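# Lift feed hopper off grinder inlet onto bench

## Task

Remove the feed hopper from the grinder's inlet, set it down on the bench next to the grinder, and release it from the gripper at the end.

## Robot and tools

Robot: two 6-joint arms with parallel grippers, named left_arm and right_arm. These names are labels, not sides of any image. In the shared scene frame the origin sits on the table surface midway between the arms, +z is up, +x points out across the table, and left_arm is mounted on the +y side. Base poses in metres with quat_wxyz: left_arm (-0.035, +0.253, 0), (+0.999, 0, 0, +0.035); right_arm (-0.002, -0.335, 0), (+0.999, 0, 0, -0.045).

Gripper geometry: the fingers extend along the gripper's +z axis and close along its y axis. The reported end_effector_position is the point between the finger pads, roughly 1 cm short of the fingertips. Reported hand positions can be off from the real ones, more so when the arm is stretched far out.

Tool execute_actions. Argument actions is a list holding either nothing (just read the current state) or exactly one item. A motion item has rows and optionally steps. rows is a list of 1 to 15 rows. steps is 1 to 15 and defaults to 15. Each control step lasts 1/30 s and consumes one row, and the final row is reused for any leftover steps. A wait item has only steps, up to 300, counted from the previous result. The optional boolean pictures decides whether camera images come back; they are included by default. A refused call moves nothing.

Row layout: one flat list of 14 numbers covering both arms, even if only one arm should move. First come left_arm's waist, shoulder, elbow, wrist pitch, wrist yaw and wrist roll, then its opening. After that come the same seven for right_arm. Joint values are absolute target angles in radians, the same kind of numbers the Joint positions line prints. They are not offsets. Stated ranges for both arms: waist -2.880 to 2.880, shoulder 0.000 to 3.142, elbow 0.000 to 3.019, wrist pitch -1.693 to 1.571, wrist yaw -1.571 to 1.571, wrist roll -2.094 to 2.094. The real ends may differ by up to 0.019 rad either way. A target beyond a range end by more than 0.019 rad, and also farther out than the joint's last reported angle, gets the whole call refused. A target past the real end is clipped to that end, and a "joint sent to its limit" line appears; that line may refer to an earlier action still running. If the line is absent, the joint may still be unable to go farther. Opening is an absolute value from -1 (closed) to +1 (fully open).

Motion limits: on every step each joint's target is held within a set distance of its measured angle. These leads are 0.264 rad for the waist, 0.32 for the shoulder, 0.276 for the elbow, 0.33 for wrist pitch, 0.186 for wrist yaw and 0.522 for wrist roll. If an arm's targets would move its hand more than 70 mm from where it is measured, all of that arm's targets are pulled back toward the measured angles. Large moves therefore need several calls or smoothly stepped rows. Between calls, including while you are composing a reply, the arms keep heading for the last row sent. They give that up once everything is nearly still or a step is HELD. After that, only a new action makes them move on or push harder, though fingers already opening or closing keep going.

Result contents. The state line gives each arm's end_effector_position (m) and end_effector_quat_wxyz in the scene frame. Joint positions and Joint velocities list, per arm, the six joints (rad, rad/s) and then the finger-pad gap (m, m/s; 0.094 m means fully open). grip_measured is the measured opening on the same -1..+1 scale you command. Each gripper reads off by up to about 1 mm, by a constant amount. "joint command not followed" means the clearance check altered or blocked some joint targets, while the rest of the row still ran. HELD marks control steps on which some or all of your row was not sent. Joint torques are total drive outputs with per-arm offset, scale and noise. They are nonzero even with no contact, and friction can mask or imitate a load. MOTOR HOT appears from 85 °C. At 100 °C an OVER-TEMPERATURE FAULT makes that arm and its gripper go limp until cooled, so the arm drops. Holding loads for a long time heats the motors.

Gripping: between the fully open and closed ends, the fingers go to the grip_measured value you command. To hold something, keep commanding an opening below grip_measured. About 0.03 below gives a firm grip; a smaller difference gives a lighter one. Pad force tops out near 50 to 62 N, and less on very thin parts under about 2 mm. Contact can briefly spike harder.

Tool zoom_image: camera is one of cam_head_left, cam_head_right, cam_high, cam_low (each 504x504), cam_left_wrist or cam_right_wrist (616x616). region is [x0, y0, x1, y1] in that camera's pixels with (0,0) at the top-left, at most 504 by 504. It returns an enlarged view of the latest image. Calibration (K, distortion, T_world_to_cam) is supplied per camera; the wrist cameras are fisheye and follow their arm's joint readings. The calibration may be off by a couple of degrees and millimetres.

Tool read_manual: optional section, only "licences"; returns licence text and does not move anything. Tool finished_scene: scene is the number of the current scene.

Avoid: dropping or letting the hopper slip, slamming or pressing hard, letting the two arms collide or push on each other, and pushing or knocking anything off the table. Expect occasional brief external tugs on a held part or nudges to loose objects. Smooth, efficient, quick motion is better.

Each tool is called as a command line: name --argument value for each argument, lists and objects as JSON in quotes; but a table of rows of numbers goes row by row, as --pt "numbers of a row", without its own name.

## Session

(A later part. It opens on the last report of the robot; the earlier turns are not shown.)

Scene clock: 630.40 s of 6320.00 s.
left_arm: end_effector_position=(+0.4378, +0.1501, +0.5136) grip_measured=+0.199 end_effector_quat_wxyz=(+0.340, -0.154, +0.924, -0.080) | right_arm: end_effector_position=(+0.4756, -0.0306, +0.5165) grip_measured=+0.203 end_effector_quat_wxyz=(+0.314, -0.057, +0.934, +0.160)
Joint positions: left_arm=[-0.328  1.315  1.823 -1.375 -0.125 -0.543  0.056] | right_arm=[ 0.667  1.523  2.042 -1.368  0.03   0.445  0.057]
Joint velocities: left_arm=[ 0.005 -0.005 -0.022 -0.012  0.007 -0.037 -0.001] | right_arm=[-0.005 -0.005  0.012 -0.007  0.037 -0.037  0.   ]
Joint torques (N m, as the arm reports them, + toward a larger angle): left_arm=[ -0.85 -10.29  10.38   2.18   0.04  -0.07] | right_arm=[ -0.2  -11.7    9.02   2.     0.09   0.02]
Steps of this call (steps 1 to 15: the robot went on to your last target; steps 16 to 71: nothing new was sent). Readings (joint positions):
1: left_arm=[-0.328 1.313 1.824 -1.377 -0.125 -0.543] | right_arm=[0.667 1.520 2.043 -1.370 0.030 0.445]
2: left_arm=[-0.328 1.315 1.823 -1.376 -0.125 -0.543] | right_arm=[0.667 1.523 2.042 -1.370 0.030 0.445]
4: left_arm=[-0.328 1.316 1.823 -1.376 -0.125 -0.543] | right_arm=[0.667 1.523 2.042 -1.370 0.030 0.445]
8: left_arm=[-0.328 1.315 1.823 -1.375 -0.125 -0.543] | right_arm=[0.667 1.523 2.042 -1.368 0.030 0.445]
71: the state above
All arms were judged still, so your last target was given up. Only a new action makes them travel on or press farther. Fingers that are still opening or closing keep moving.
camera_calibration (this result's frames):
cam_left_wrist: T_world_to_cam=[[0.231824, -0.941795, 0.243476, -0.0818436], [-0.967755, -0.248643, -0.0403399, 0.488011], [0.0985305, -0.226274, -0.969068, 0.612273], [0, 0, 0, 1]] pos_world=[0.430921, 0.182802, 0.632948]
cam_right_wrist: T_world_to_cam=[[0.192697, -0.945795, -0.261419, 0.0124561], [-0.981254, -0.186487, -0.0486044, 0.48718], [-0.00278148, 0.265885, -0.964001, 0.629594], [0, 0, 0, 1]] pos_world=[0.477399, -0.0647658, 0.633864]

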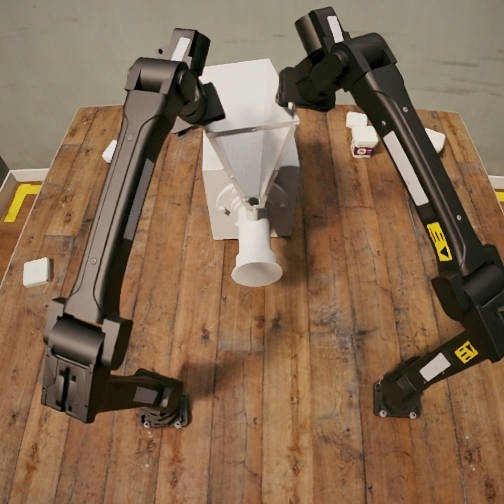

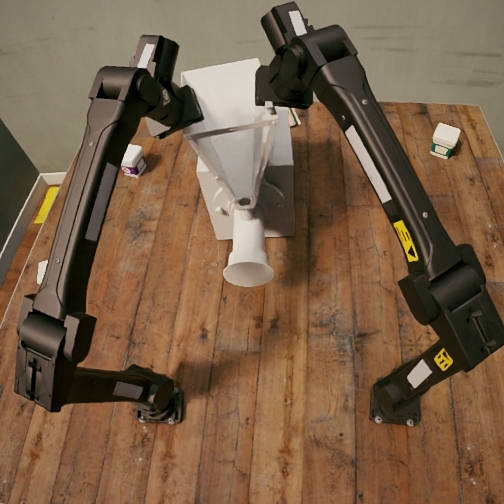

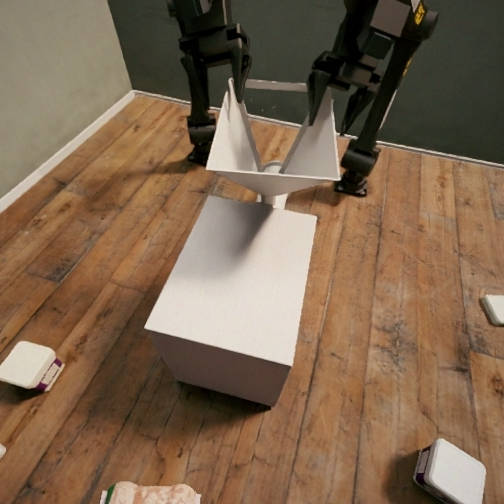

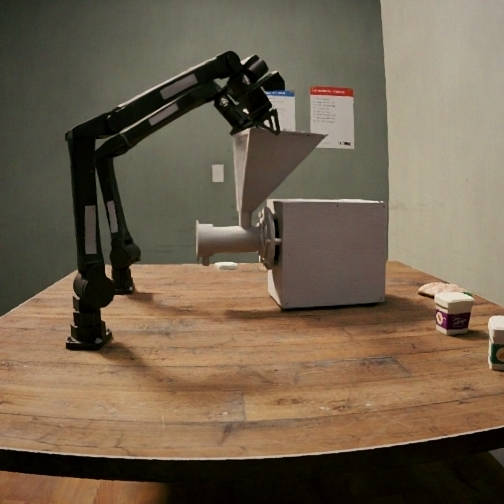

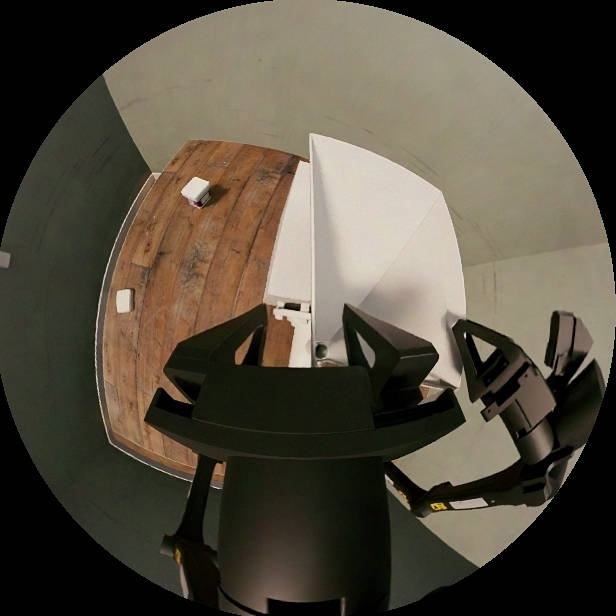

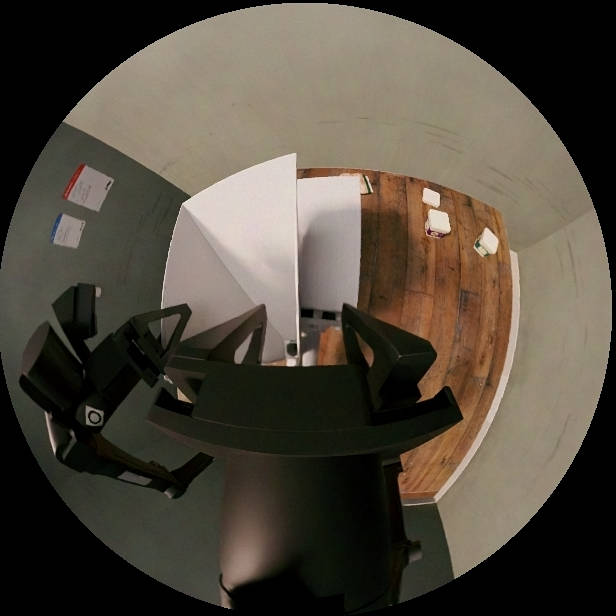

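execute_actions --actions '[{"rows": [[-0.336,1.318,1.818,-1.352,-0.121,-0.552,0.2, 0.675,1.532,2.038,-1.345,0.031,0.455,0.2],[-0.340,1.321,1.813,-1.346,-0.121,-0.552,0.2, 0.679,1.536,2.033,-1.339,0.031,0.455,0.2],[-0.343,1.323,1.808,-1.340,-0.121,-0.552,0.2, 0.682,1.539,2.028,-1.332,0.031,0.455,0.2],[-0.345,1.325,1.804,-1.334,-0.121,-0.552,0.2, 0.684,1.542,2.024,-1.325,0.031,0.455,0.2],[-0.346,1.327,1.800,-1.328,-0.121,-0.552,0.2, 0.686,1.545,2.020,-1.319,0.031,0.455,0.2]], "steps": 14}]'

zoom_image --camera "cam_low" --region '[220, 90, 310, 160]'

Scene clock: 666.03 s of 6320.00 s.
left_arm: end_effector_position=(+0.4431, +0.1463, +0.5099) grip_measured=+0.199 end_effector_quat_wxyz=(+0.345, -0.152, +0.922, -0.084) | right_arm: end_effector_position=(+0.4799, -0.0228, +0.5093) grip_measured=+0.203 end_effector_quat_wxyz=(+0.317, -0.060, +0.932, +0.163)
Joint positions: left_arm=[-0.333  1.316  1.807 -1.344 -0.124 -0.543  0.056] | right_arm=[ 0.674  1.528  2.022 -1.336  0.03   0.445  0.057]
Joint velocities: left_arm=[-0.015 -0.015  0.002 -0.012 -0.022 -0.095  0.001] | right_arm=[-0.015 -0.005 -0.002 -0.002 -0.037  0.007  0.   ]
Joint torques (N m, as the arm reports them, + toward a larger angle): left_arm=[-2.74 -8.72  9.62  2.17  0.09 -0.06] | right_arm=[  1.42 -12.6    8.84   2.21   0.06   0.12]
Steps of this call (steps 1 to 90: nothing new was sent; then 32.17 s passed at rest; steps 91 to 104: all 14 steps of this action). Readings (joint positions):
91: left_arm=[-0.328 1.315 1.823 -1.374 -0.125 -0.543] | right_arm=[0.667 1.523 2.042 -1.367 0.030 0.445]
92: left_arm=[-0.328 1.315 1.822 -1.371 -0.125 -0.543] | right_arm=[0.667 1.523 2.041 -1.364 0.030 0.445]
94: left_arm=[-0.329 1.315 1.817 -1.361 -0.125 -0.543] | right_arm=[0.667 1.523 2.037 -1.353 0.030 0.445]
98: left_arm=[-0.331 1.316 1.807 -1.346 -0.125 -0.543] | right_arm=[0.671 1.525 2.025 -1.338 0.030 0.445]
104: the state above
camera_calibration (this result's frames):
cam_left_wrist: T_world_to_cam=[[0.224113, -0.941978, 0.249901, -0.085553], [-0.968353, -0.244142, -0.0518419, 0.497507], [0.109845, -0.230374, -0.966883, 0.601748], [0, 0, 0, 1]] pos_world=[0.434837, 0.1795, 0.628991]
cam_right_wrist: T_world_to_cam=[[0.201219, -0.943268, -0.264116, 0.0144361], [-0.979545, -0.193375, -0.0556536, 0.495115], [0.00142292, 0.269912, -0.962884, 0.618138], [0, 0, 0, 1]] pos_world=[0.481203, -0.057483, 0.626563]

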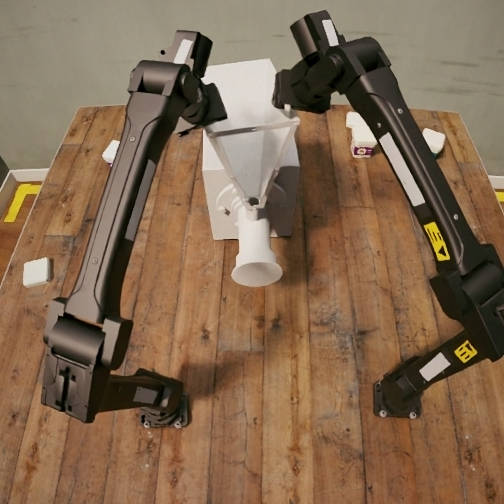

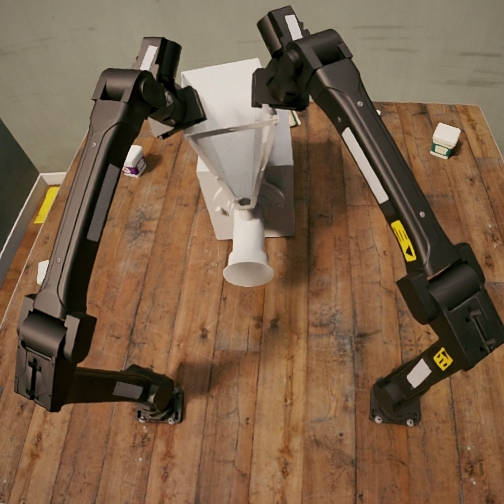

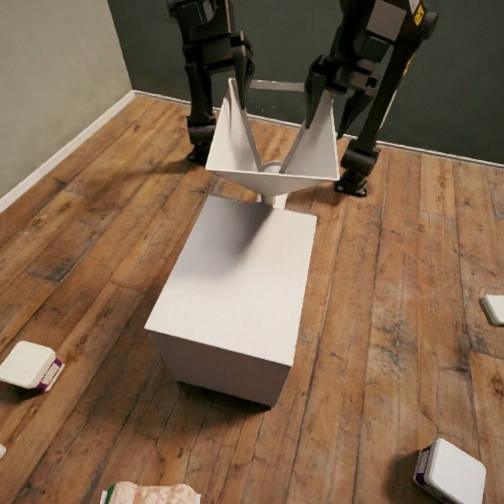

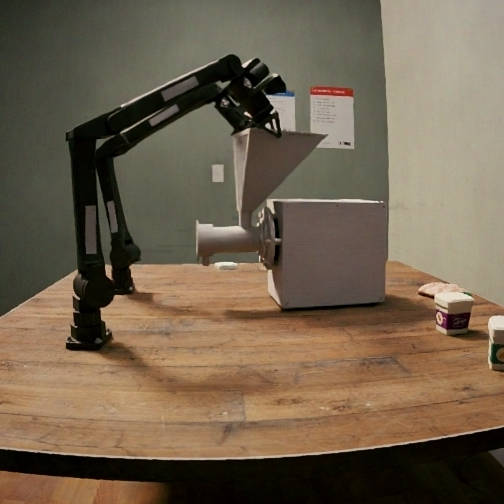

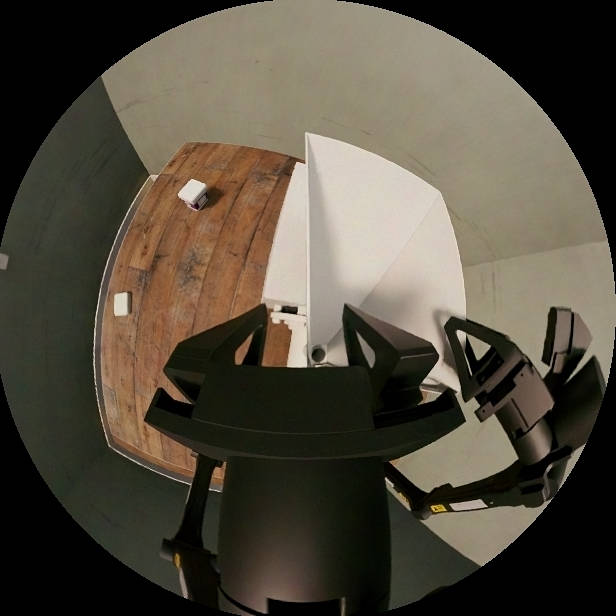

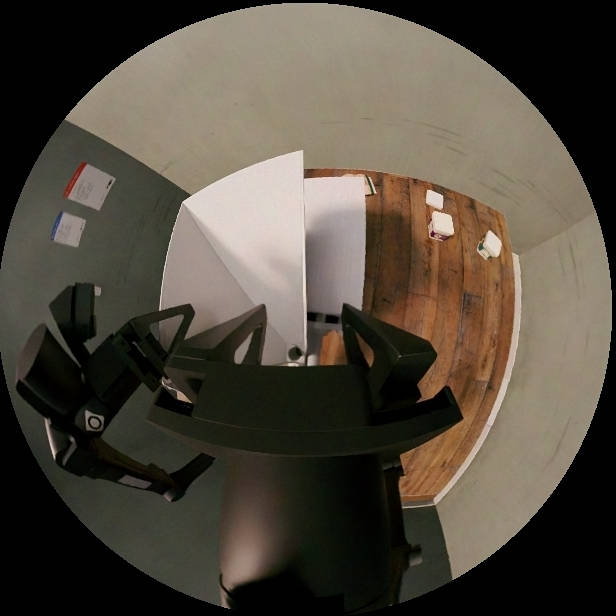

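Region (220, 90, 310, 160) of cam_low's 504x504 image, scaled by 5.600, with more detail than that image has.

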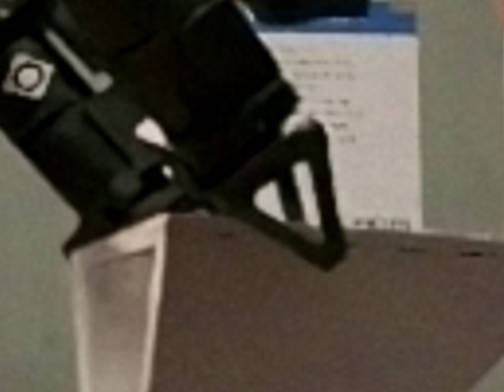

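execute_actions --actions '[{"rows": [[-0.325,1.332,1.805,-1.322,-0.121,-0.552,0.2, 0.674,1.550,2.022,-1.315,0.031,0.455,0.2],[-0.321,1.336,1.805,-1.317,-0.121,-0.552,0.2, 0.670,1.554,2.022,-1.311,0.031,0.455,0.2],[-0.318,1.340,1.803,-1.312,-0.121,-0.552,0.2, 0.666,1.558,2.022,-1.307,0.031,0.455,0.2],[-0.316,1.344,1.801,-1.307,-0.121,-0.552,0.2, 0.664,1.562,2.022,-1.303,0.031,0.455,0.2],[-0.314,1.348,1.800,-1.303,-0.121,-0.552,0.2, 0.662,1.566,2.022,-1.299,0.031,0.455,0.2]], "steps": 15}]'

zoom_image --camera "cam_low" --region '[220, 90, 310, 160]'

Scene clock: 678.63 s of 6320.00 s.
left_arm: end_effector_position=(+0.4511, +0.1481, +0.5109) grip_measured=+0.199 end_effector_quat_wxyz=(+0.354, -0.156, +0.918, -0.086) | right_arm: end_effector_position=(+0.4901, -0.0161, +0.4998) grip_measured=+0.203 end_effector_quat_wxyz=(+0.316, -0.060, +0.933, +0.163)
Joint positions: left_arm=[-0.325  1.322  1.807 -1.318 -0.124 -0.543  0.056] | right_arm=[ 0.674  1.551  2.022 -1.316  0.03   0.445  0.057]
Joint velocities: left_arm=[ 0.005 -0.005 -0.007 -0.002 -0.007 -0.007  0.   ] | right_arm=[-0.005 -0.005 -0.002  0.012  0.007  0.051 -0.001]
Joint torques (N m, as the arm reports them, + toward a larger angle): left_arm=[-0.62 -8.21  9.66  2.15  0.04 -0.06] | right_arm=[ -0.57 -11.39   8.78   1.99   0.1    0.08]
Steps of this call (steps 1 to 15: the robot went on to your last target; steps 16 to 90: nothing new was sent; then 9.10 s passed at rest; steps 91 to 105: all 15 steps of this action). Readings (joint positions):
91: left_arm=[-0.333 1.316 1.807 -1.343 -0.124 -0.543] | right_arm=[0.674 1.528 2.022 -1.335 0.030 0.445]
92: left_arm=[-0.333 1.316 1.807 -1.341 -0.124 -0.543] | right_arm=[0.674 1.529 2.022 -1.333 0.030 0.445]
94: left_arm=[-0.332 1.318 1.807 -1.333 -0.124 -0.543] | right_arm=[0.674 1.530 2.022 -1.326 0.030 0.445]
98: left_arm=[-0.327 1.322 1.807 -1.319 -0.124 -0.543] | right_arm=[0.674 1.540 2.022 -1.317 0.030 0.445]
105: the state above
camera_calibration (this result's frames):
cam_left_wrist: T_world_to_cam=[[0.226773, -0.938862, 0.25906, -0.0922653], [-0.965257, -0.252107, -0.0687084, 0.514126], [0.129819, -0.234479, -0.963414, 0.592113], [0, 0, 0, 1]] pos_world=[0.44032, 0.181828, 0.629677]
cam_right_wrist: T_world_to_cam=[[0.200632, -0.943656, -0.263174, 0.0160722], [-0.979666, -0.193455, -0.0531867, 0.504753], [-0.000722276, 0.268493, -0.963281, 0.608405], [0, 0, 0, 1]] pos_world=[0.491705, -0.0505393, 0.617141]

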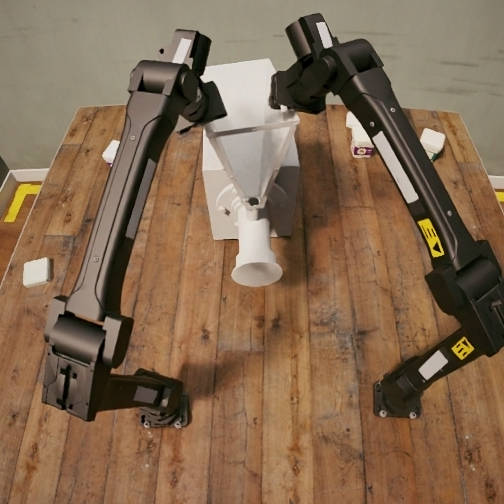

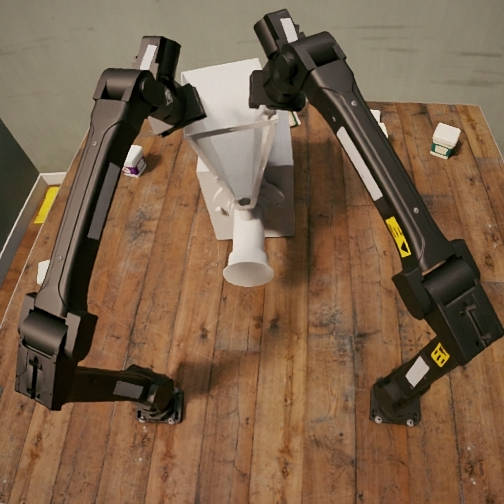

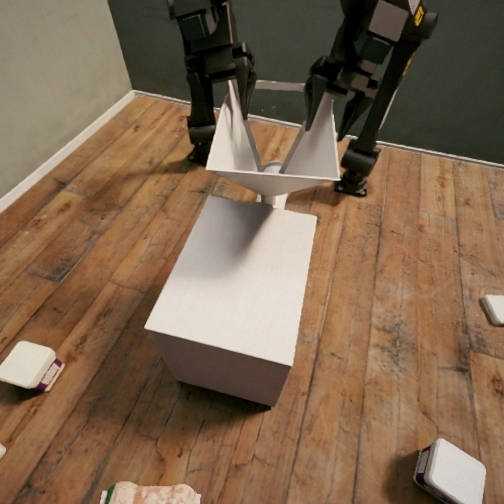

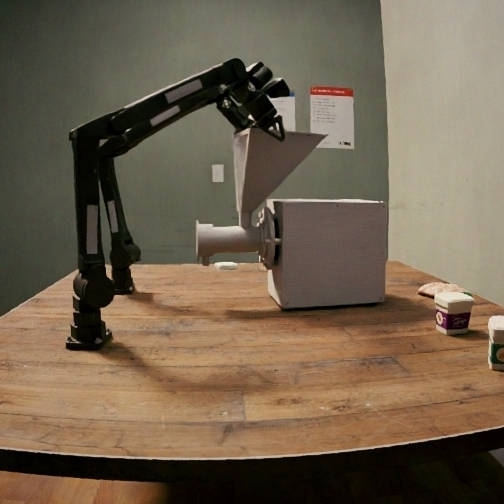

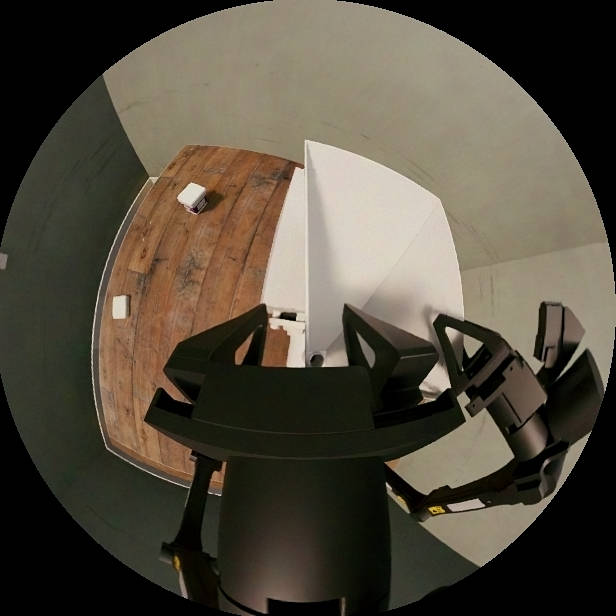

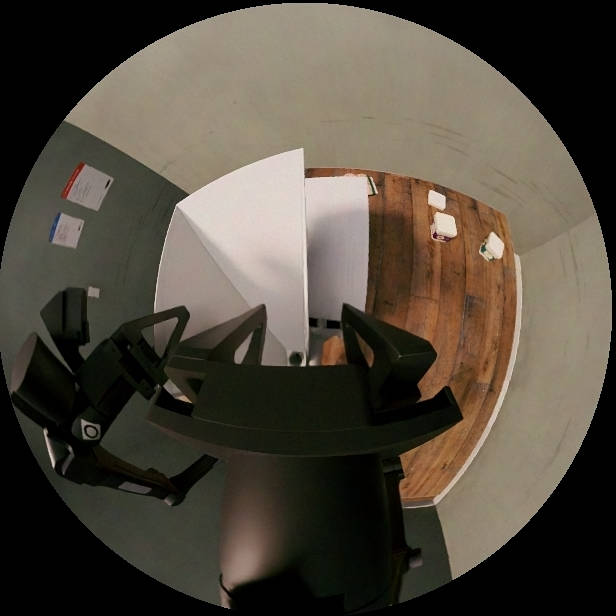

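Region (220, 90, 310, 160) of cam_low's 504x504 image, scaled by 5.600, with more detail than that image has.

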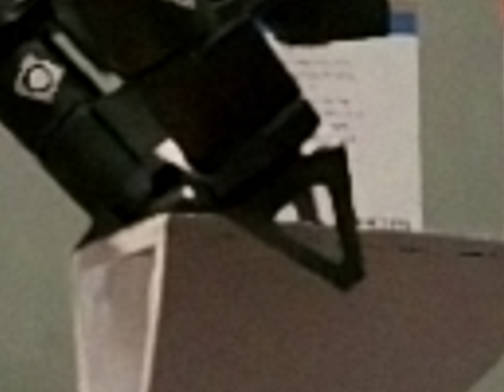

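zoom_image --camera "cam_high" --region '[190, 30, 390, 190]'

Region (190, 30, 390, 190) of cam_high's 504x504 image, scaled by 2.520, with more detail than that image has; it fills the top 403 rows of this view, and the rest is white.

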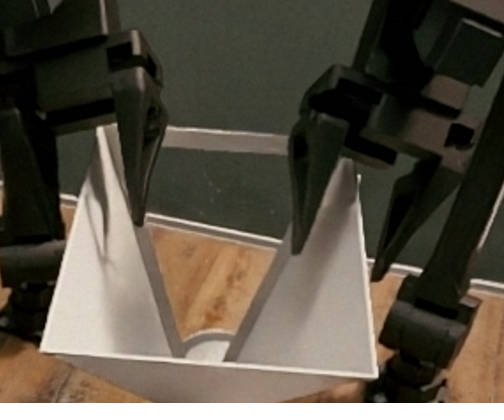

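execute_actions --actions '[{"rows": [[-0.325,1.325,1.815,-1.312,-0.124,-0.548,0.05, 0.672,1.556,2.03,-1.308,0.03,0.45,0.05],[-0.325,1.325,1.815,-1.312,-0.124,-0.548,-0.1, 0.672,1.556,2.03,-1.308,0.03,0.45,-0.1],[-0.325,1.325,1.815,-1.312,-0.124,-0.548,-0.25, 0.672,1.556,2.03,-1.308,0.03,0.45,-0.25],[-0.325,1.325,1.815,-1.312,-0.124,-0.548,-0.4, 0.672,1.556,2.03,-1.308,0.03,0.45,-0.4],[-0.325,1.325,1.815,-1.312,-0.124,-0.548,-0.55, 0.672,1.556,2.03,-1.308,0.03,0.45,-0.55],[-0.325,1.325,1.815,-1.312,-0.124,-0.548,-0.67, 0.672,1.556,2.03,-1.308,0.03,0.45,-0.67],[-0.325,1.325,1.815,-1.312,-0.124,-0.548,-0.76, 0.672,1.556,2.03,-1.308,0.03,0.45,-0.76],[-0.325,1.325,1.815,-1.312,-0.124,-0.548,-0.82, 0.672,1.556,2.03,-1.308,0.03,0.45,-0.82],[-0.325,1.325,1.815,-1.312,-0.124,-0.548,-0.86, 0.672,1.556,2.03,-1.308,0.03,0.45,-0.86],[-0.325,1.325,1.815,-1.312,-0.124,-0.548,-0.89, 0.672,1.556,2.03,-1.308,0.03,0.45,-0.89],[-0.325,1.325,1.815,-1.312,-0.124,-0.548,-0.92, 0.672,1.556,2.03,-1.308,0.03,0.45,-0.92],[-0.325,1.325,1.815,-1.312,-0.124,-0.548,-0.95, 0.672,1.556,2.03,-1.308,0.03,0.45,-0.95],[-0.325,1.325,1.815,-1.312,-0.124,-0.548,-0.98, 0.672,1.556,2.03,-1.308,0.03,0.45,-0.98],[-0.325,1.325,1.815,-1.312,-0.124,-0.548,-1, 0.672,1.556,2.03,-1.308,0.03,0.45,-1]], "steps": 15}]' --pictures false

Scene clock: 690.87 s of 6320.00 s.
left_arm: end_effector_position=(+0.4512, +0.1476, +0.5112) grip_measured=-0.965 end_effector_quat_wxyz=(+0.353, -0.162, +0.917, -0.090) | right_arm: end_effector_position=(+0.4900, -0.0159, +0.4998) grip_measured=-0.967 end_effector_quat_wxyz=(+0.316, -0.060, +0.933, +0.163)
Joint positions: left_arm=[-0.325  1.322  1.807 -1.316 -0.121 -0.558  0.002] | right_arm=[ 0.674  1.551  2.022 -1.316  0.029  0.445  0.002]
Joint velocities: left_arm=[-0.015 -0.005 -0.002 -0.002 -0.037 -0.11  -0.   ] | right_arm=[-0.015 -0.005 -0.002 -0.002 -0.066  0.007 -0.001]
Joint torques (N m, as the arm reports them, + toward a larger angle): left_arm=[-1.79 -9.49 11.14  1.6  -0.17  0.24] | right_arm=[ -1.05 -12.7    9.36   1.82   0.02   0.02]
Steps of this call (steps 1 to 15: the robot went on to your last target; steps 16 to 90: nothing new was sent; then 8.73 s passed at rest; steps 91 to 105: all 15 steps of this action). Readings (joint positions):
91: left_arm=[-0.325 1.322 1.807 -1.318 -0.124 -0.543] | right_arm=[0.674 1.551 2.022 -1.316 0.030 0.445]
92: left_arm=[-0.325 1.322 1.807 -1.318 -0.124 -0.543] | right_arm=[0.674 1.551 2.022 -1.316 0.030 0.445]
94: left_arm=[-0.325 1.322 1.807 -1.318 -0.124 -0.543] | right_arm=[0.674 1.551 2.022 -1.316 0.030 0.445]
98: left_arm=[-0.325 1.322 1.807 -1.318 -0.124 -0.543] | right_arm=[0.674 1.551 2.022 -1.316 0.030 0.445]
105: the state above

execute_actions --actions '[{"rows": [[-0.325,1.321,1.835,-1.311,-0.122,-0.556,-1, 0.674,1.549,2.05,-1.310,0.03,0.447,-1],[-0.325,1.318,1.857,-1.310,-0.122,-0.556,-1, 0.674,1.545,2.07,-1.310,0.03,0.447,-1],[-0.325,1.317,1.877,-1.310,-0.122,-0.556,-1, 0.674,1.542,2.087,-1.310,0.03,0.447,-1],[-0.325,1.320,1.886,-1.316,-0.122,-0.556,-1, 0.674,1.545,2.097,-1.317,0.03,0.447,-1],[-0.325,1.323,1.894,-1.322,-0.122,-0.556,-1, 0.674,1.548,2.107,-1.323,0.03,0.447,-1],[-0.325,1.326,1.903,-1.328,-0.122,-0.556,-1, 0.674,1.552,2.117,-1.330,0.03,0.447,-1],[-0.325,1.328,1.912,-1.333,-0.122,-0.556,-1, 0.674,1.555,2.126,-1.336,0.03,0.447,-1],[-0.325,1.331,1.920,-1.339,-0.122,-0.556,-1, 0.674,1.558,2.136,-1.343,0.03,0.447,-1],[-0.325,1.334,1.929,-1.345,-0.122,-0.556,-1, 0.674,1.561,2.146,-1.350,0.03,0.447,-1],[-0.325,1.337,1.938,-1.351,-0.122,-0.556,-1, 0.674,1.565,2.156,-1.356,0.03,0.447,-1]], "steps": 15}]' --pictures false

Scene clock: 709.33 s of 6320.00 s.
left_arm: end_effector_position=(+0.4524, +0.1466, +0.5131) grip_measured=-0.966 end_effector_quat_wxyz=(+0.342, -0.167, +0.920, -0.089) | right_arm: end_effector_position=(+0.4892, -0.0178, +0.5010) grip_measured=-0.967 end_effector_quat_wxyz=(+0.305, -0.058, +0.938, +0.157)
Joint positions: left_arm=[-0.325  1.345  1.845 -1.356 -0.118 -0.57   0.002] | right_arm=[ 0.672  1.568  2.058 -1.361  0.029  0.448  0.002]
Joint velocities: left_arm=[-0.005  0.015 -0.017 -0.007 -0.139 -0.066  0.   ] | right_arm=[ 0.005  0.005 -0.012 -0.002 -0.037  0.037  0.001]
Joint torques (N m, as the arm reports them, + toward a larger angle): left_arm=[ -1.59 -10.88  19.1    1.66  -0.27   0.14] | right_arm=[  1.31 -13.94  15.77   1.55   0.08   0.07]
Steps of this call (steps 1 to 15: the robot went on to your last target; steps 16 to 90: nothing new was sent; then 14.97 s passed at rest; steps 91 to 105: all 15 steps of this action). Readings (joint positions):
91: left_arm=[-0.325 1.322 1.807 -1.316 -0.121 -0.563] | right_arm=[0.674 1.551 2.022 -1.316 0.029 0.445]
92: left_arm=[-0.325 1.322 1.807 -1.316 -0.121 -0.563] | right_arm=[0.674 1.551 2.022 -1.316 0.029 0.445]
94: left_arm=[-0.325 1.323 1.810 -1.316 -0.121 -0.565] | right_arm=[0.674 1.551 2.023 -1.316 0.029 0.445]
98: left_arm=[-0.325 1.332 1.824 -1.331 -0.120 -0.567] | right_arm=[0.673 1.556 2.035 -1.332 0.029 0.447]
105: the state above

execute_actions --actions '[{"rows": [[-0.325,1.334,1.938,-1.345,-0.120,-0.565,-1, 0.673,1.558,2.156,-1.350,0.03,0.447,-1],[-0.325,1.330,1.940,-1.342,-0.120,-0.565,-1, 0.673,1.550,2.156,-1.346,0.03,0.447,-1],[-0.325,1.327,1.943,-1.342,-0.120,-0.565,-1, 0.673,1.545,2.158,-1.346,0.03,0.447,-1],[-0.325,1.328,1.947,-1.344,-0.120,-0.565,-1, 0.673,1.546,2.161,-1.349,0.03,0.447,-1],[-0.325,1.329,1.950,-1.347,-0.120,-0.565,-1, 0.673,1.547,2.164,-1.353,0.03,0.447,-1],[-0.325,1.330,1.953,-1.350,-0.120,-0.565,-1, 0.673,1.548,2.166,-1.356,0.03,0.447,-1],[-0.325,1.331,1.956,-1.352,-0.120,-0.565,-1, 0.673,1.548,2.168,-1.359,0.03,0.447,-1]], "steps": 15}]' --pictures false

Scene clock: 724.13 s of 6320.00 s.
left_arm: end_effector_position=(+0.4526, +0.1462, +0.5138) grip_measured=-0.966 end_effector_quat_wxyz=(+0.341, -0.167, +0.921, -0.090) | right_arm: end_effector_position=(+0.4889, -0.0182, +0.5013) grip_measured=-0.967 end_effector_quat_wxyz=(+0.305, -0.058, +0.938, +0.157)
Joint positions: left_arm=[-0.325  1.348  1.851 -1.362 -0.116 -0.571  0.002] | right_arm=[ 0.672  1.568  2.06  -1.363  0.029  0.448  0.002]
Joint velocities: left_arm=[-0.005 -0.005 -0.002  0.017 -0.037 -0.022 -0.   ] | right_arm=[-0.024  0.005 -0.002 -0.007  0.022  0.066 -0.   ]
Joint torques (N m, as the arm reports them, + toward a larger angle): left_arm=[ -1.66 -11.51  20.24   1.82  -0.26   0.08] | right_arm=[ -0.09 -15.98  16.84   1.79   0.05  -0.03]
Steps of this call (steps 1 to 15: the robot went on to your last target; steps 16 to 90: nothing new was sent; then 11.30 s passed at rest; steps 91 to 105: all 15 steps of this action). Readings (joint positions):
91: left_arm=[-0.325 1.345 1.845 -1.356 -0.117 -0.570] | right_arm=[0.672 1.568 2.058 -1.361 0.029 0.448]
92: left_arm=[-0.325 1.345 1.845 -1.356 -0.117 -0.571] | right_arm=[0.672 1.568 2.058 -1.361 0.029 0.448]
94: left_arm=[-0.325 1.345 1.846 -1.356 -0.117 -0.571] | right_arm=[0.672 1.568 2.059 -1.361 0.029 0.448]
98: left_arm=[-0.325 1.347 1.849 -1.360 -0.116 -0.571] | right_arm=[0.672 1.568 2.060 -1.363 0.029 0.448]
105: the state above

execute_actions --actions '[{"rows": [[-0.325,1.336,1.935,-1.351,-0.118,-0.568,-1, 0.672,1.551,2.140,-1.352,0.03,0.447,-1],[-0.307,1.353,1.932,-1.351,-0.118,-0.568,-1, 0.690,1.568,2.137,-1.352,0.03,0.447,-1],[-0.300,1.353,1.932,-1.351,-0.118,-0.568,-1, 0.697,1.568,2.137,-1.352,0.03,0.447,-1],[-0.307,1.336,1.932,-1.351,-0.118,-0.568,-1, 0.690,1.551,2.137,-1.352,0.03,0.447,-1],[-0.325,1.319,1.932,-1.351,-0.118,-0.568,-1, 0.672,1.534,2.137,-1.352,0.03,0.447,-1],[-0.343,1.319,1.932,-1.351,-0.118,-0.568,-1, 0.654,1.534,2.137,-1.352,0.03,0.447,-1],[-0.350,1.336,1.932,-1.351,-0.118,-0.568,-1, 0.647,1.551,2.137,-1.352,0.03,0.447,-1],[-0.343,1.353,1.932,-1.351,-0.118,-0.568,-1, 0.654,1.568,2.137,-1.352,0.03,0.447,-1],[-0.325,1.353,1.932,-1.351,-0.118,-0.568,-1, 0.672,1.568,2.137,-1.352,0.03,0.447,-1],[-0.307,1.336,1.932,-1.351,-0.118,-0.568,-1, 0.690,1.551,2.137,-1.352,0.03,0.447,-1],[-0.300,1.319,1.932,-1.351,-0.118,-0.568,-1, 0.697,1.534,2.137,-1.352,0.03,0.447,-1],[-0.307,1.319,1.932,-1.351,-0.118,-0.568,-1, 0.690,1.534,2.137,-1.352,0.03,0.447,-1],[-0.325,1.336,1.932,-1.351,-0.118,-0.568,-1, 0.672,1.551,2.137,-1.352,0.03,0.447,-1],[-0.343,1.353,1.932,-1.351,-0.118,-0.568,-1, 0.654,1.568,2.137,-1.352,0.03,0.447,-1],[-0.325,1.336,1.932,-1.351,-0.118,-0.568,-1, 0.672,1.551,2.137,-1.352,0.03,0.447,-1]], "steps": 15}]' --pictures true

Scene clock: 748.70 s of 6320.00 s.
left_arm: end_effector_position=(+0.4529, +0.1462, +0.5128) grip_measured=-0.966 end_effector_quat_wxyz=(+0.338, -0.167, +0.922, -0.091) | right_arm: end_effector_position=(+0.4896, -0.0187, +0.5006) grip_measured=-0.967 end_effector_quat_wxyz=(+0.302, -0.057, +0.938, +0.159)
Joint positions: left_arm=[-0.323  1.35   1.852 -1.364 -0.11  -0.571  0.002] | right_arm=[ 0.668  1.57   2.06  -1.364  0.021  0.449  0.002]
Joint velocities: left_arm=[-0.015 -0.015 -0.002 -0.002 -0.051 -0.022  0.   ] | right_arm=[-0.005 -0.005 -0.012 -0.007 -0.066 -0.081  0.001]
Joint torques (N m, as the arm reports them, + toward a larger angle): left_arm=[ -1.99 -11.1   17.75   1.96  -0.42   0.05] | right_arm=[  0.51 -15.84  14.52   2.14   0.31  -0.07]
MOTOR HOT: a motor of the left arm reached 85 °C. Now the hottest motor of the left arm, joint 3 (elbow), reports 85 °C. The temperature limit of the motors' drives, at which the controller stops that arm, is 100 °C. To cool a motor, set the load down, stop pushing, or move to a pose that needs little force.
Steps of this call (steps 1 to 15: the robot went on to your last target; steps 16 to 90: nothing new was sent; then 21.07 s passed at rest; steps 91 to 105: all 15 steps of this action). Readings (joint positions):
91: left_arm=[-0.325 1.348 1.851 -1.362 -0.116 -0.571] | right_arm=[0.671 1.568 2.060 -1.363 0.029 0.448]
92: left_arm=[-0.324 1.350 1.851 -1.362 -0.115 -0.571] | right_arm=[0.671 1.570 2.060 -1.363 0.029 0.448]
94: left_arm=[-0.322 1.350 1.851 -1.363 -0.110 -0.571] | right_arm=[0.671 1.570 2.060 -1.363 0.029 0.448]
98: left_arm=[-0.324 1.350 1.851 -1.363 -0.112 -0.571] | right_arm=[0.668 1.570 2.060 -1.363 0.021 0.448]
105: the state above
camera_calibration (this result's frames):
cam_left_wrist: T_world_to_cam=[[0.248035, -0.929826, 0.27185, -0.112478], [-0.963261, -0.266553, -0.0328331, 0.498364], [0.102991, -0.253718, -0.961779, 0.607339], [0, 0, 0, 1]] pos_world=[0.445402, 0.182348, 0.631066]
cam_right_wrist: T_world_to_cam=[[0.189846, -0.946434, -0.26119, 0.0181672], [-0.981426, -0.190411, -0.0233844, 0.489826], [-0.0276018, 0.260778, -0.965004, 0.623751], [0, 0, 0, 1]] pos_world=[0.494495, -0.0521985, 0.618122]

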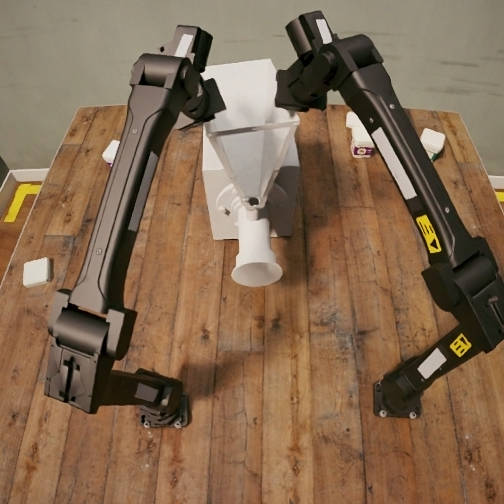

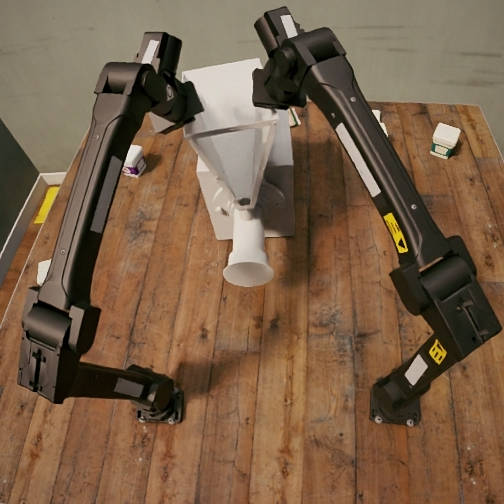

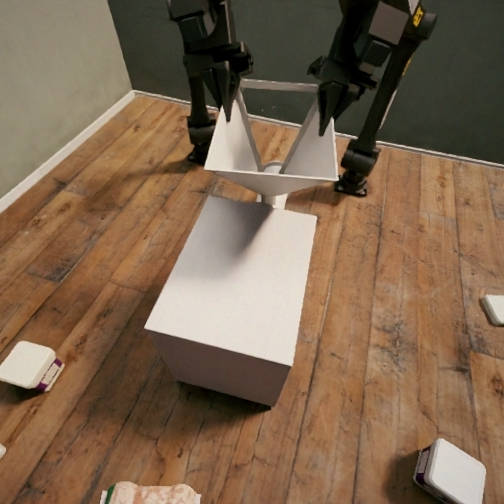

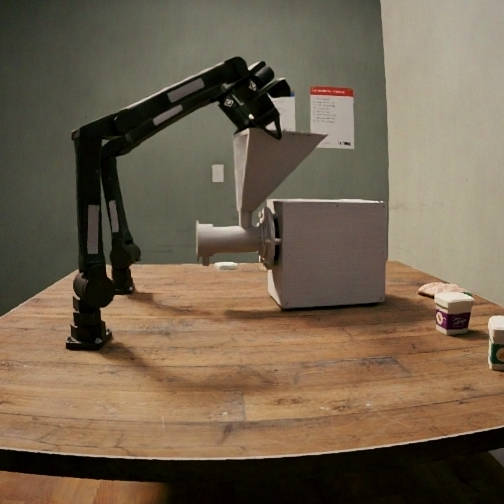

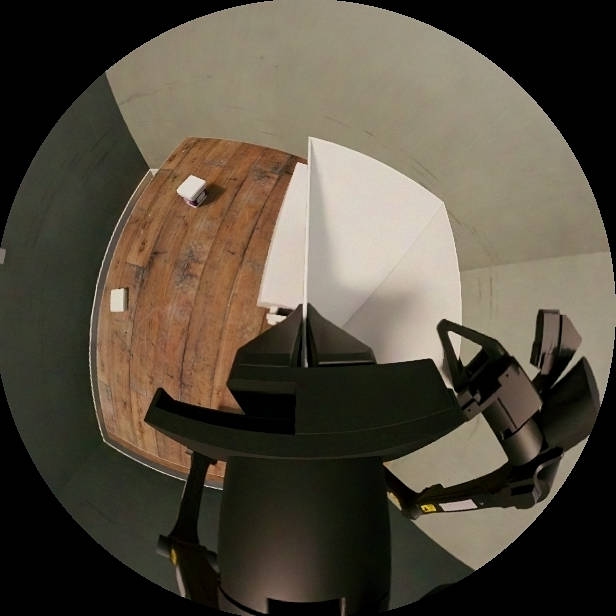

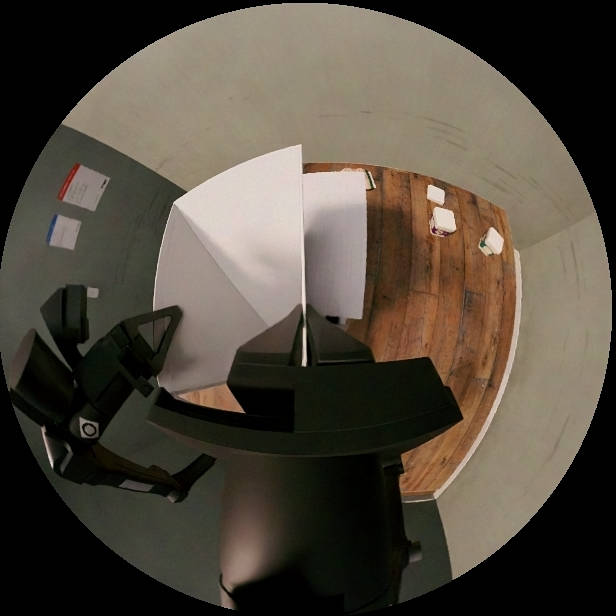

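execute_actions --actions '[]'

Scene clock: 761.30 s of 6320.00 s.
left_arm: end_effector_position=(+0.4529, +0.1462, +0.5128) grip_measured=-0.966 end_effector_quat_wxyz=(+0.338, -0.167, +0.922, -0.091) | right_arm: end_effector_position=(+0.4896, -0.0187, +0.5006) grip_measured=-0.967 end_effector_quat_wxyz=(+0.302, -0.057, +0.938, +0.159)
Joint positions: left_arm=[-0.323  1.35   1.852 -1.364 -0.11  -0.571  0.002] | right_arm=[ 0.668  1.57   2.06  -1.364  0.021  0.449  0.002]
Joint velocities: left_arm=[ 0.005 -0.015 -0.027  0.007 -0.007 -0.037 -0.   ] | right_arm=[-0.015 -0.005 -0.002 -0.007 -0.007 -0.022 -0.001]
Joint torques (N m, as the arm reports them, + toward a larger angle): left_arm=[ -1.76 -11.29  17.82   1.99  -0.4    0.05] | right_arm=[  0.59 -15.3   14.53   2.03   0.26  -0.04]
MOTOR HOT: still on. Now the hottest motor of the left arm, joint 3 (elbow), reports 84 °C; a drive's own limit is 100 °C.
Steps of this call (steps 1 to 15: the robot went on to your last target; steps 16 to 90: nothing new was sent; then 9.60 s passed at rest). Readings (joint positions):
1: left_arm=[-0.323 1.350 1.852 -1.364 -0.110 -0.571] | right_arm=[0.668 1.570 2.060 -1.364 0.021 0.449]
2: left_arm=[-0.323 1.350 1.852 -1.364 -0.110 -0.571] | right_arm=[0.668 1.570 2.060 -1.364 0.021 0.449]
4: left_arm=[-0.323 1.350 1.852 -1.364 -0.110 -0.571] | right_arm=[0.668 1.570 2.060 -1.364 0.021 0.449]
8: left_arm=[-0.323 1.350 1.852 -1.364 -0.110 -0.571] | right_arm=[0.668 1.570 2.060 -1.364 0.021 0.449]
90: the state above
All arms were judged still, so your last target was given up. Only a new action makes them travel on or press farther. Fingers that are still opening or closing keep moving.
camera_calibration (this result's frames):
cam_left_wrist: T_world_to_cam=[[0.248035, -0.929826, 0.27185, -0.112478], [-0.963261, -0.266553, -0.0328331, 0.498364], [0.102991, -0.253718, -0.961779, 0.607339], [0, 0, 0, 1]] pos_world=[0.445402, 0.182348, 0.631066]
cam_right_wrist: T_world_to_cam=[[0.189846, -0.946434, -0.26119, 0.0181672], [-0.981426, -0.190411, -0.0233844, 0.489826], [-0.0276018, 0.260778, -0.965004, 0.623751], [0, 0, 0, 1]] pos_world=[0.494495, -0.0521985, 0.618122]

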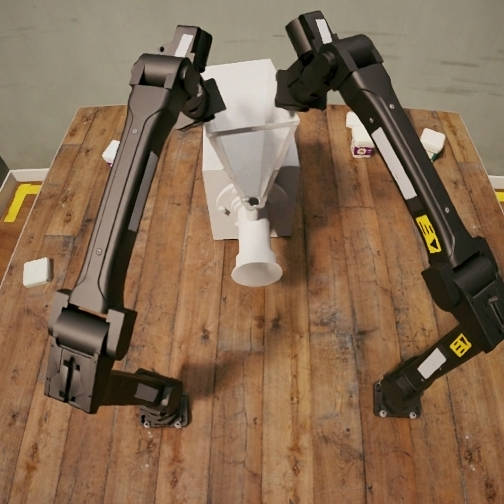

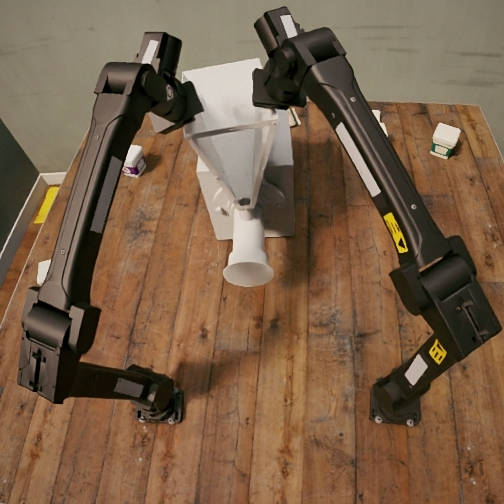

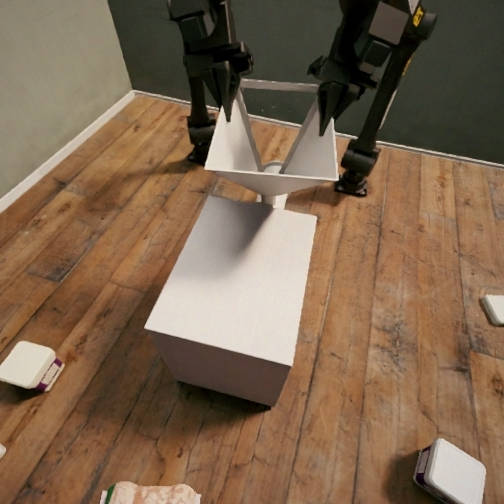

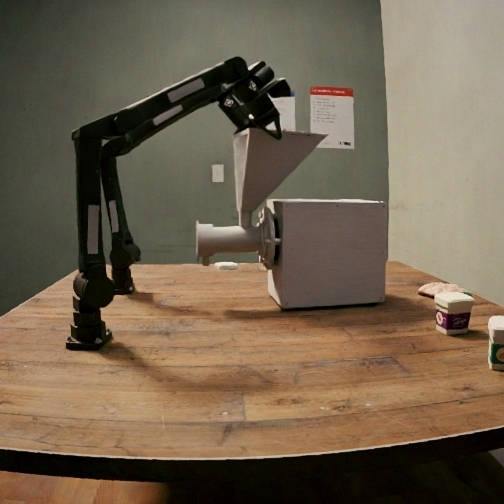

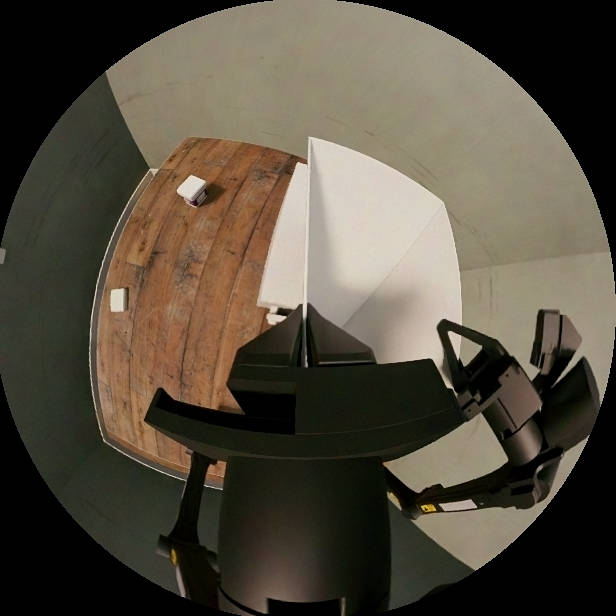

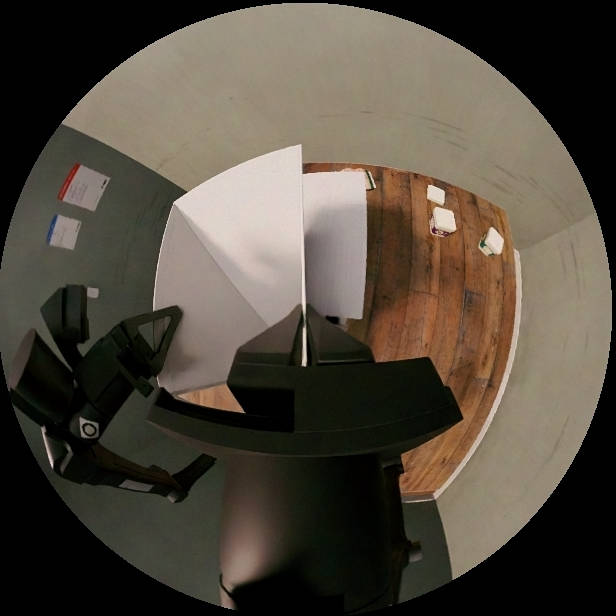

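execute_actions --actions '[{"rows": [[-0.323,1.350,1.850,-1.364,-0.110,-0.571,-1,0.668,1.570,2.060,-1.364,0.021,0.449,-1]], "steps": 10}]' --pictures false

zoom_image --camera "cam_head_left" --region '[200, 170, 310, 250]'

zoom_image --camera "cam_low" --region '[190, 180, 300, 280]'

Scene clock: 764.57 s of 6320.00 s.
left_arm: end_effector_position=(+0.4529, +0.1461, +0.5119) grip_measured=-0.966 end_effector_quat_wxyz=(+0.337, -0.167, +0.922, -0.091) | right_arm: end_effector_position=(+0.4894, -0.0184, +0.4996) grip_measured=-0.967 end_effector_quat_wxyz=(+0.301, -0.058, +0.938, +0.159)
Joint positions: left_arm=[-0.323  1.35   1.85  -1.364 -0.11  -0.571  0.002] | right_arm=[ 0.668  1.57   2.058 -1.364  0.02   0.449  0.002]
Joint velocities: left_arm=[ 0.005 -0.015 -0.007  0.007  0.022  0.007 -0.   ] | right_arm=[-0.005 -0.005 -0.007 -0.012 -0.007  0.007 -0.   ]
Joint torques (N m, as the arm reports them, + toward a larger angle): left_arm=[ -1.57 -10.51  10.13   1.43  -0.08   0.03] | right_arm=[  0.31 -13.65   8.99   1.49   0.04   0.06]
MOTOR HOT: still on. Now the hottest motor of the left arm, joint 3 (elbow), reports 83 °C; a drive's own limit is 100 °C.
Steps of this call (steps 1 to 88: nothing new was sent; steps 89 to 98: all 10 steps of this action). Readings (joint positions):
89: left_arm=[-0.323 1.350 1.850 -1.364 -0.110 -0.571] | right_arm=[0.668 1.570 2.058 -1.364 0.020 0.449]
90: left_arm=[-0.323 1.350 1.850 -1.364 -0.110 -0.571] | right_arm=[0.668 1.570 2.058 -1.364 0.020 0.449]
92: left_arm=[-0.323 1.350 1.850 -1.364 -0.110 -0.571] | right_arm=[0.668 1.570 2.058 -1.364 0.020 0.449]
96: left_arm=[-0.323 1.350 1.850 -1.364 -0.110 -0.571] | right_arm=[0.668 1.570 2.058 -1.364 0.020 0.449]
98: the state above

Region (200, 170, 310, 250) of cam_head_left's 504x504 image, scaled by 4.582, with more detail than that image has; it fills the top 367 rows of this view, and the rest is white.

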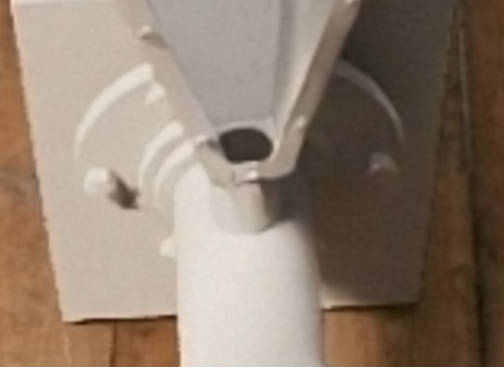

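Region (190, 180, 300, 280) of cam_low's 504x504 image, scaled by 4.582, with more detail than that image has; it fills the top 458 rows of this view, and the rest is white.

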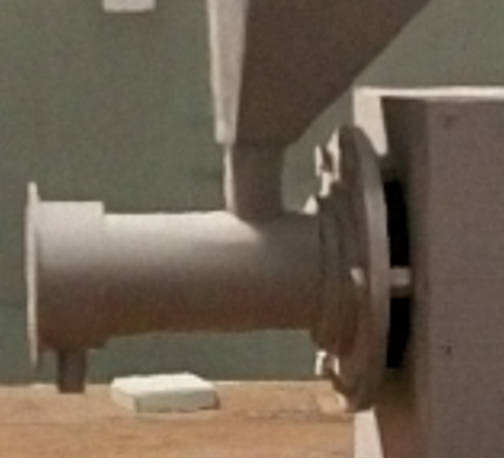

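zoom_image --camera "cam_low" --region '[300, 80, 364, 156]'

zoom_image --camera "cam_high" --region '[240, 140, 310, 215]'

Region (300, 80, 364, 156) of cam_low's 504x504 image, scaled by 6.632, with more detail than that image has; it fills the left 424 columns of this view, and the rest is white.

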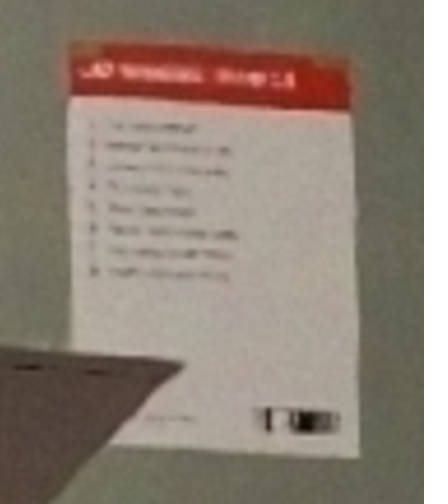

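Region (240, 140, 310, 215) of cam_high's 504x504 image, scaled by 6.720, with more detail than that image has; it fills the left 470 columns of this view, and the rest is white.

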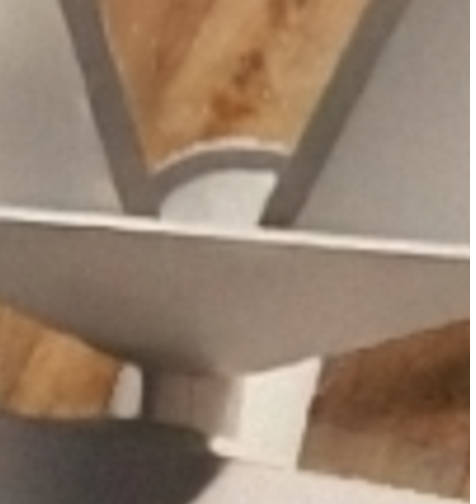

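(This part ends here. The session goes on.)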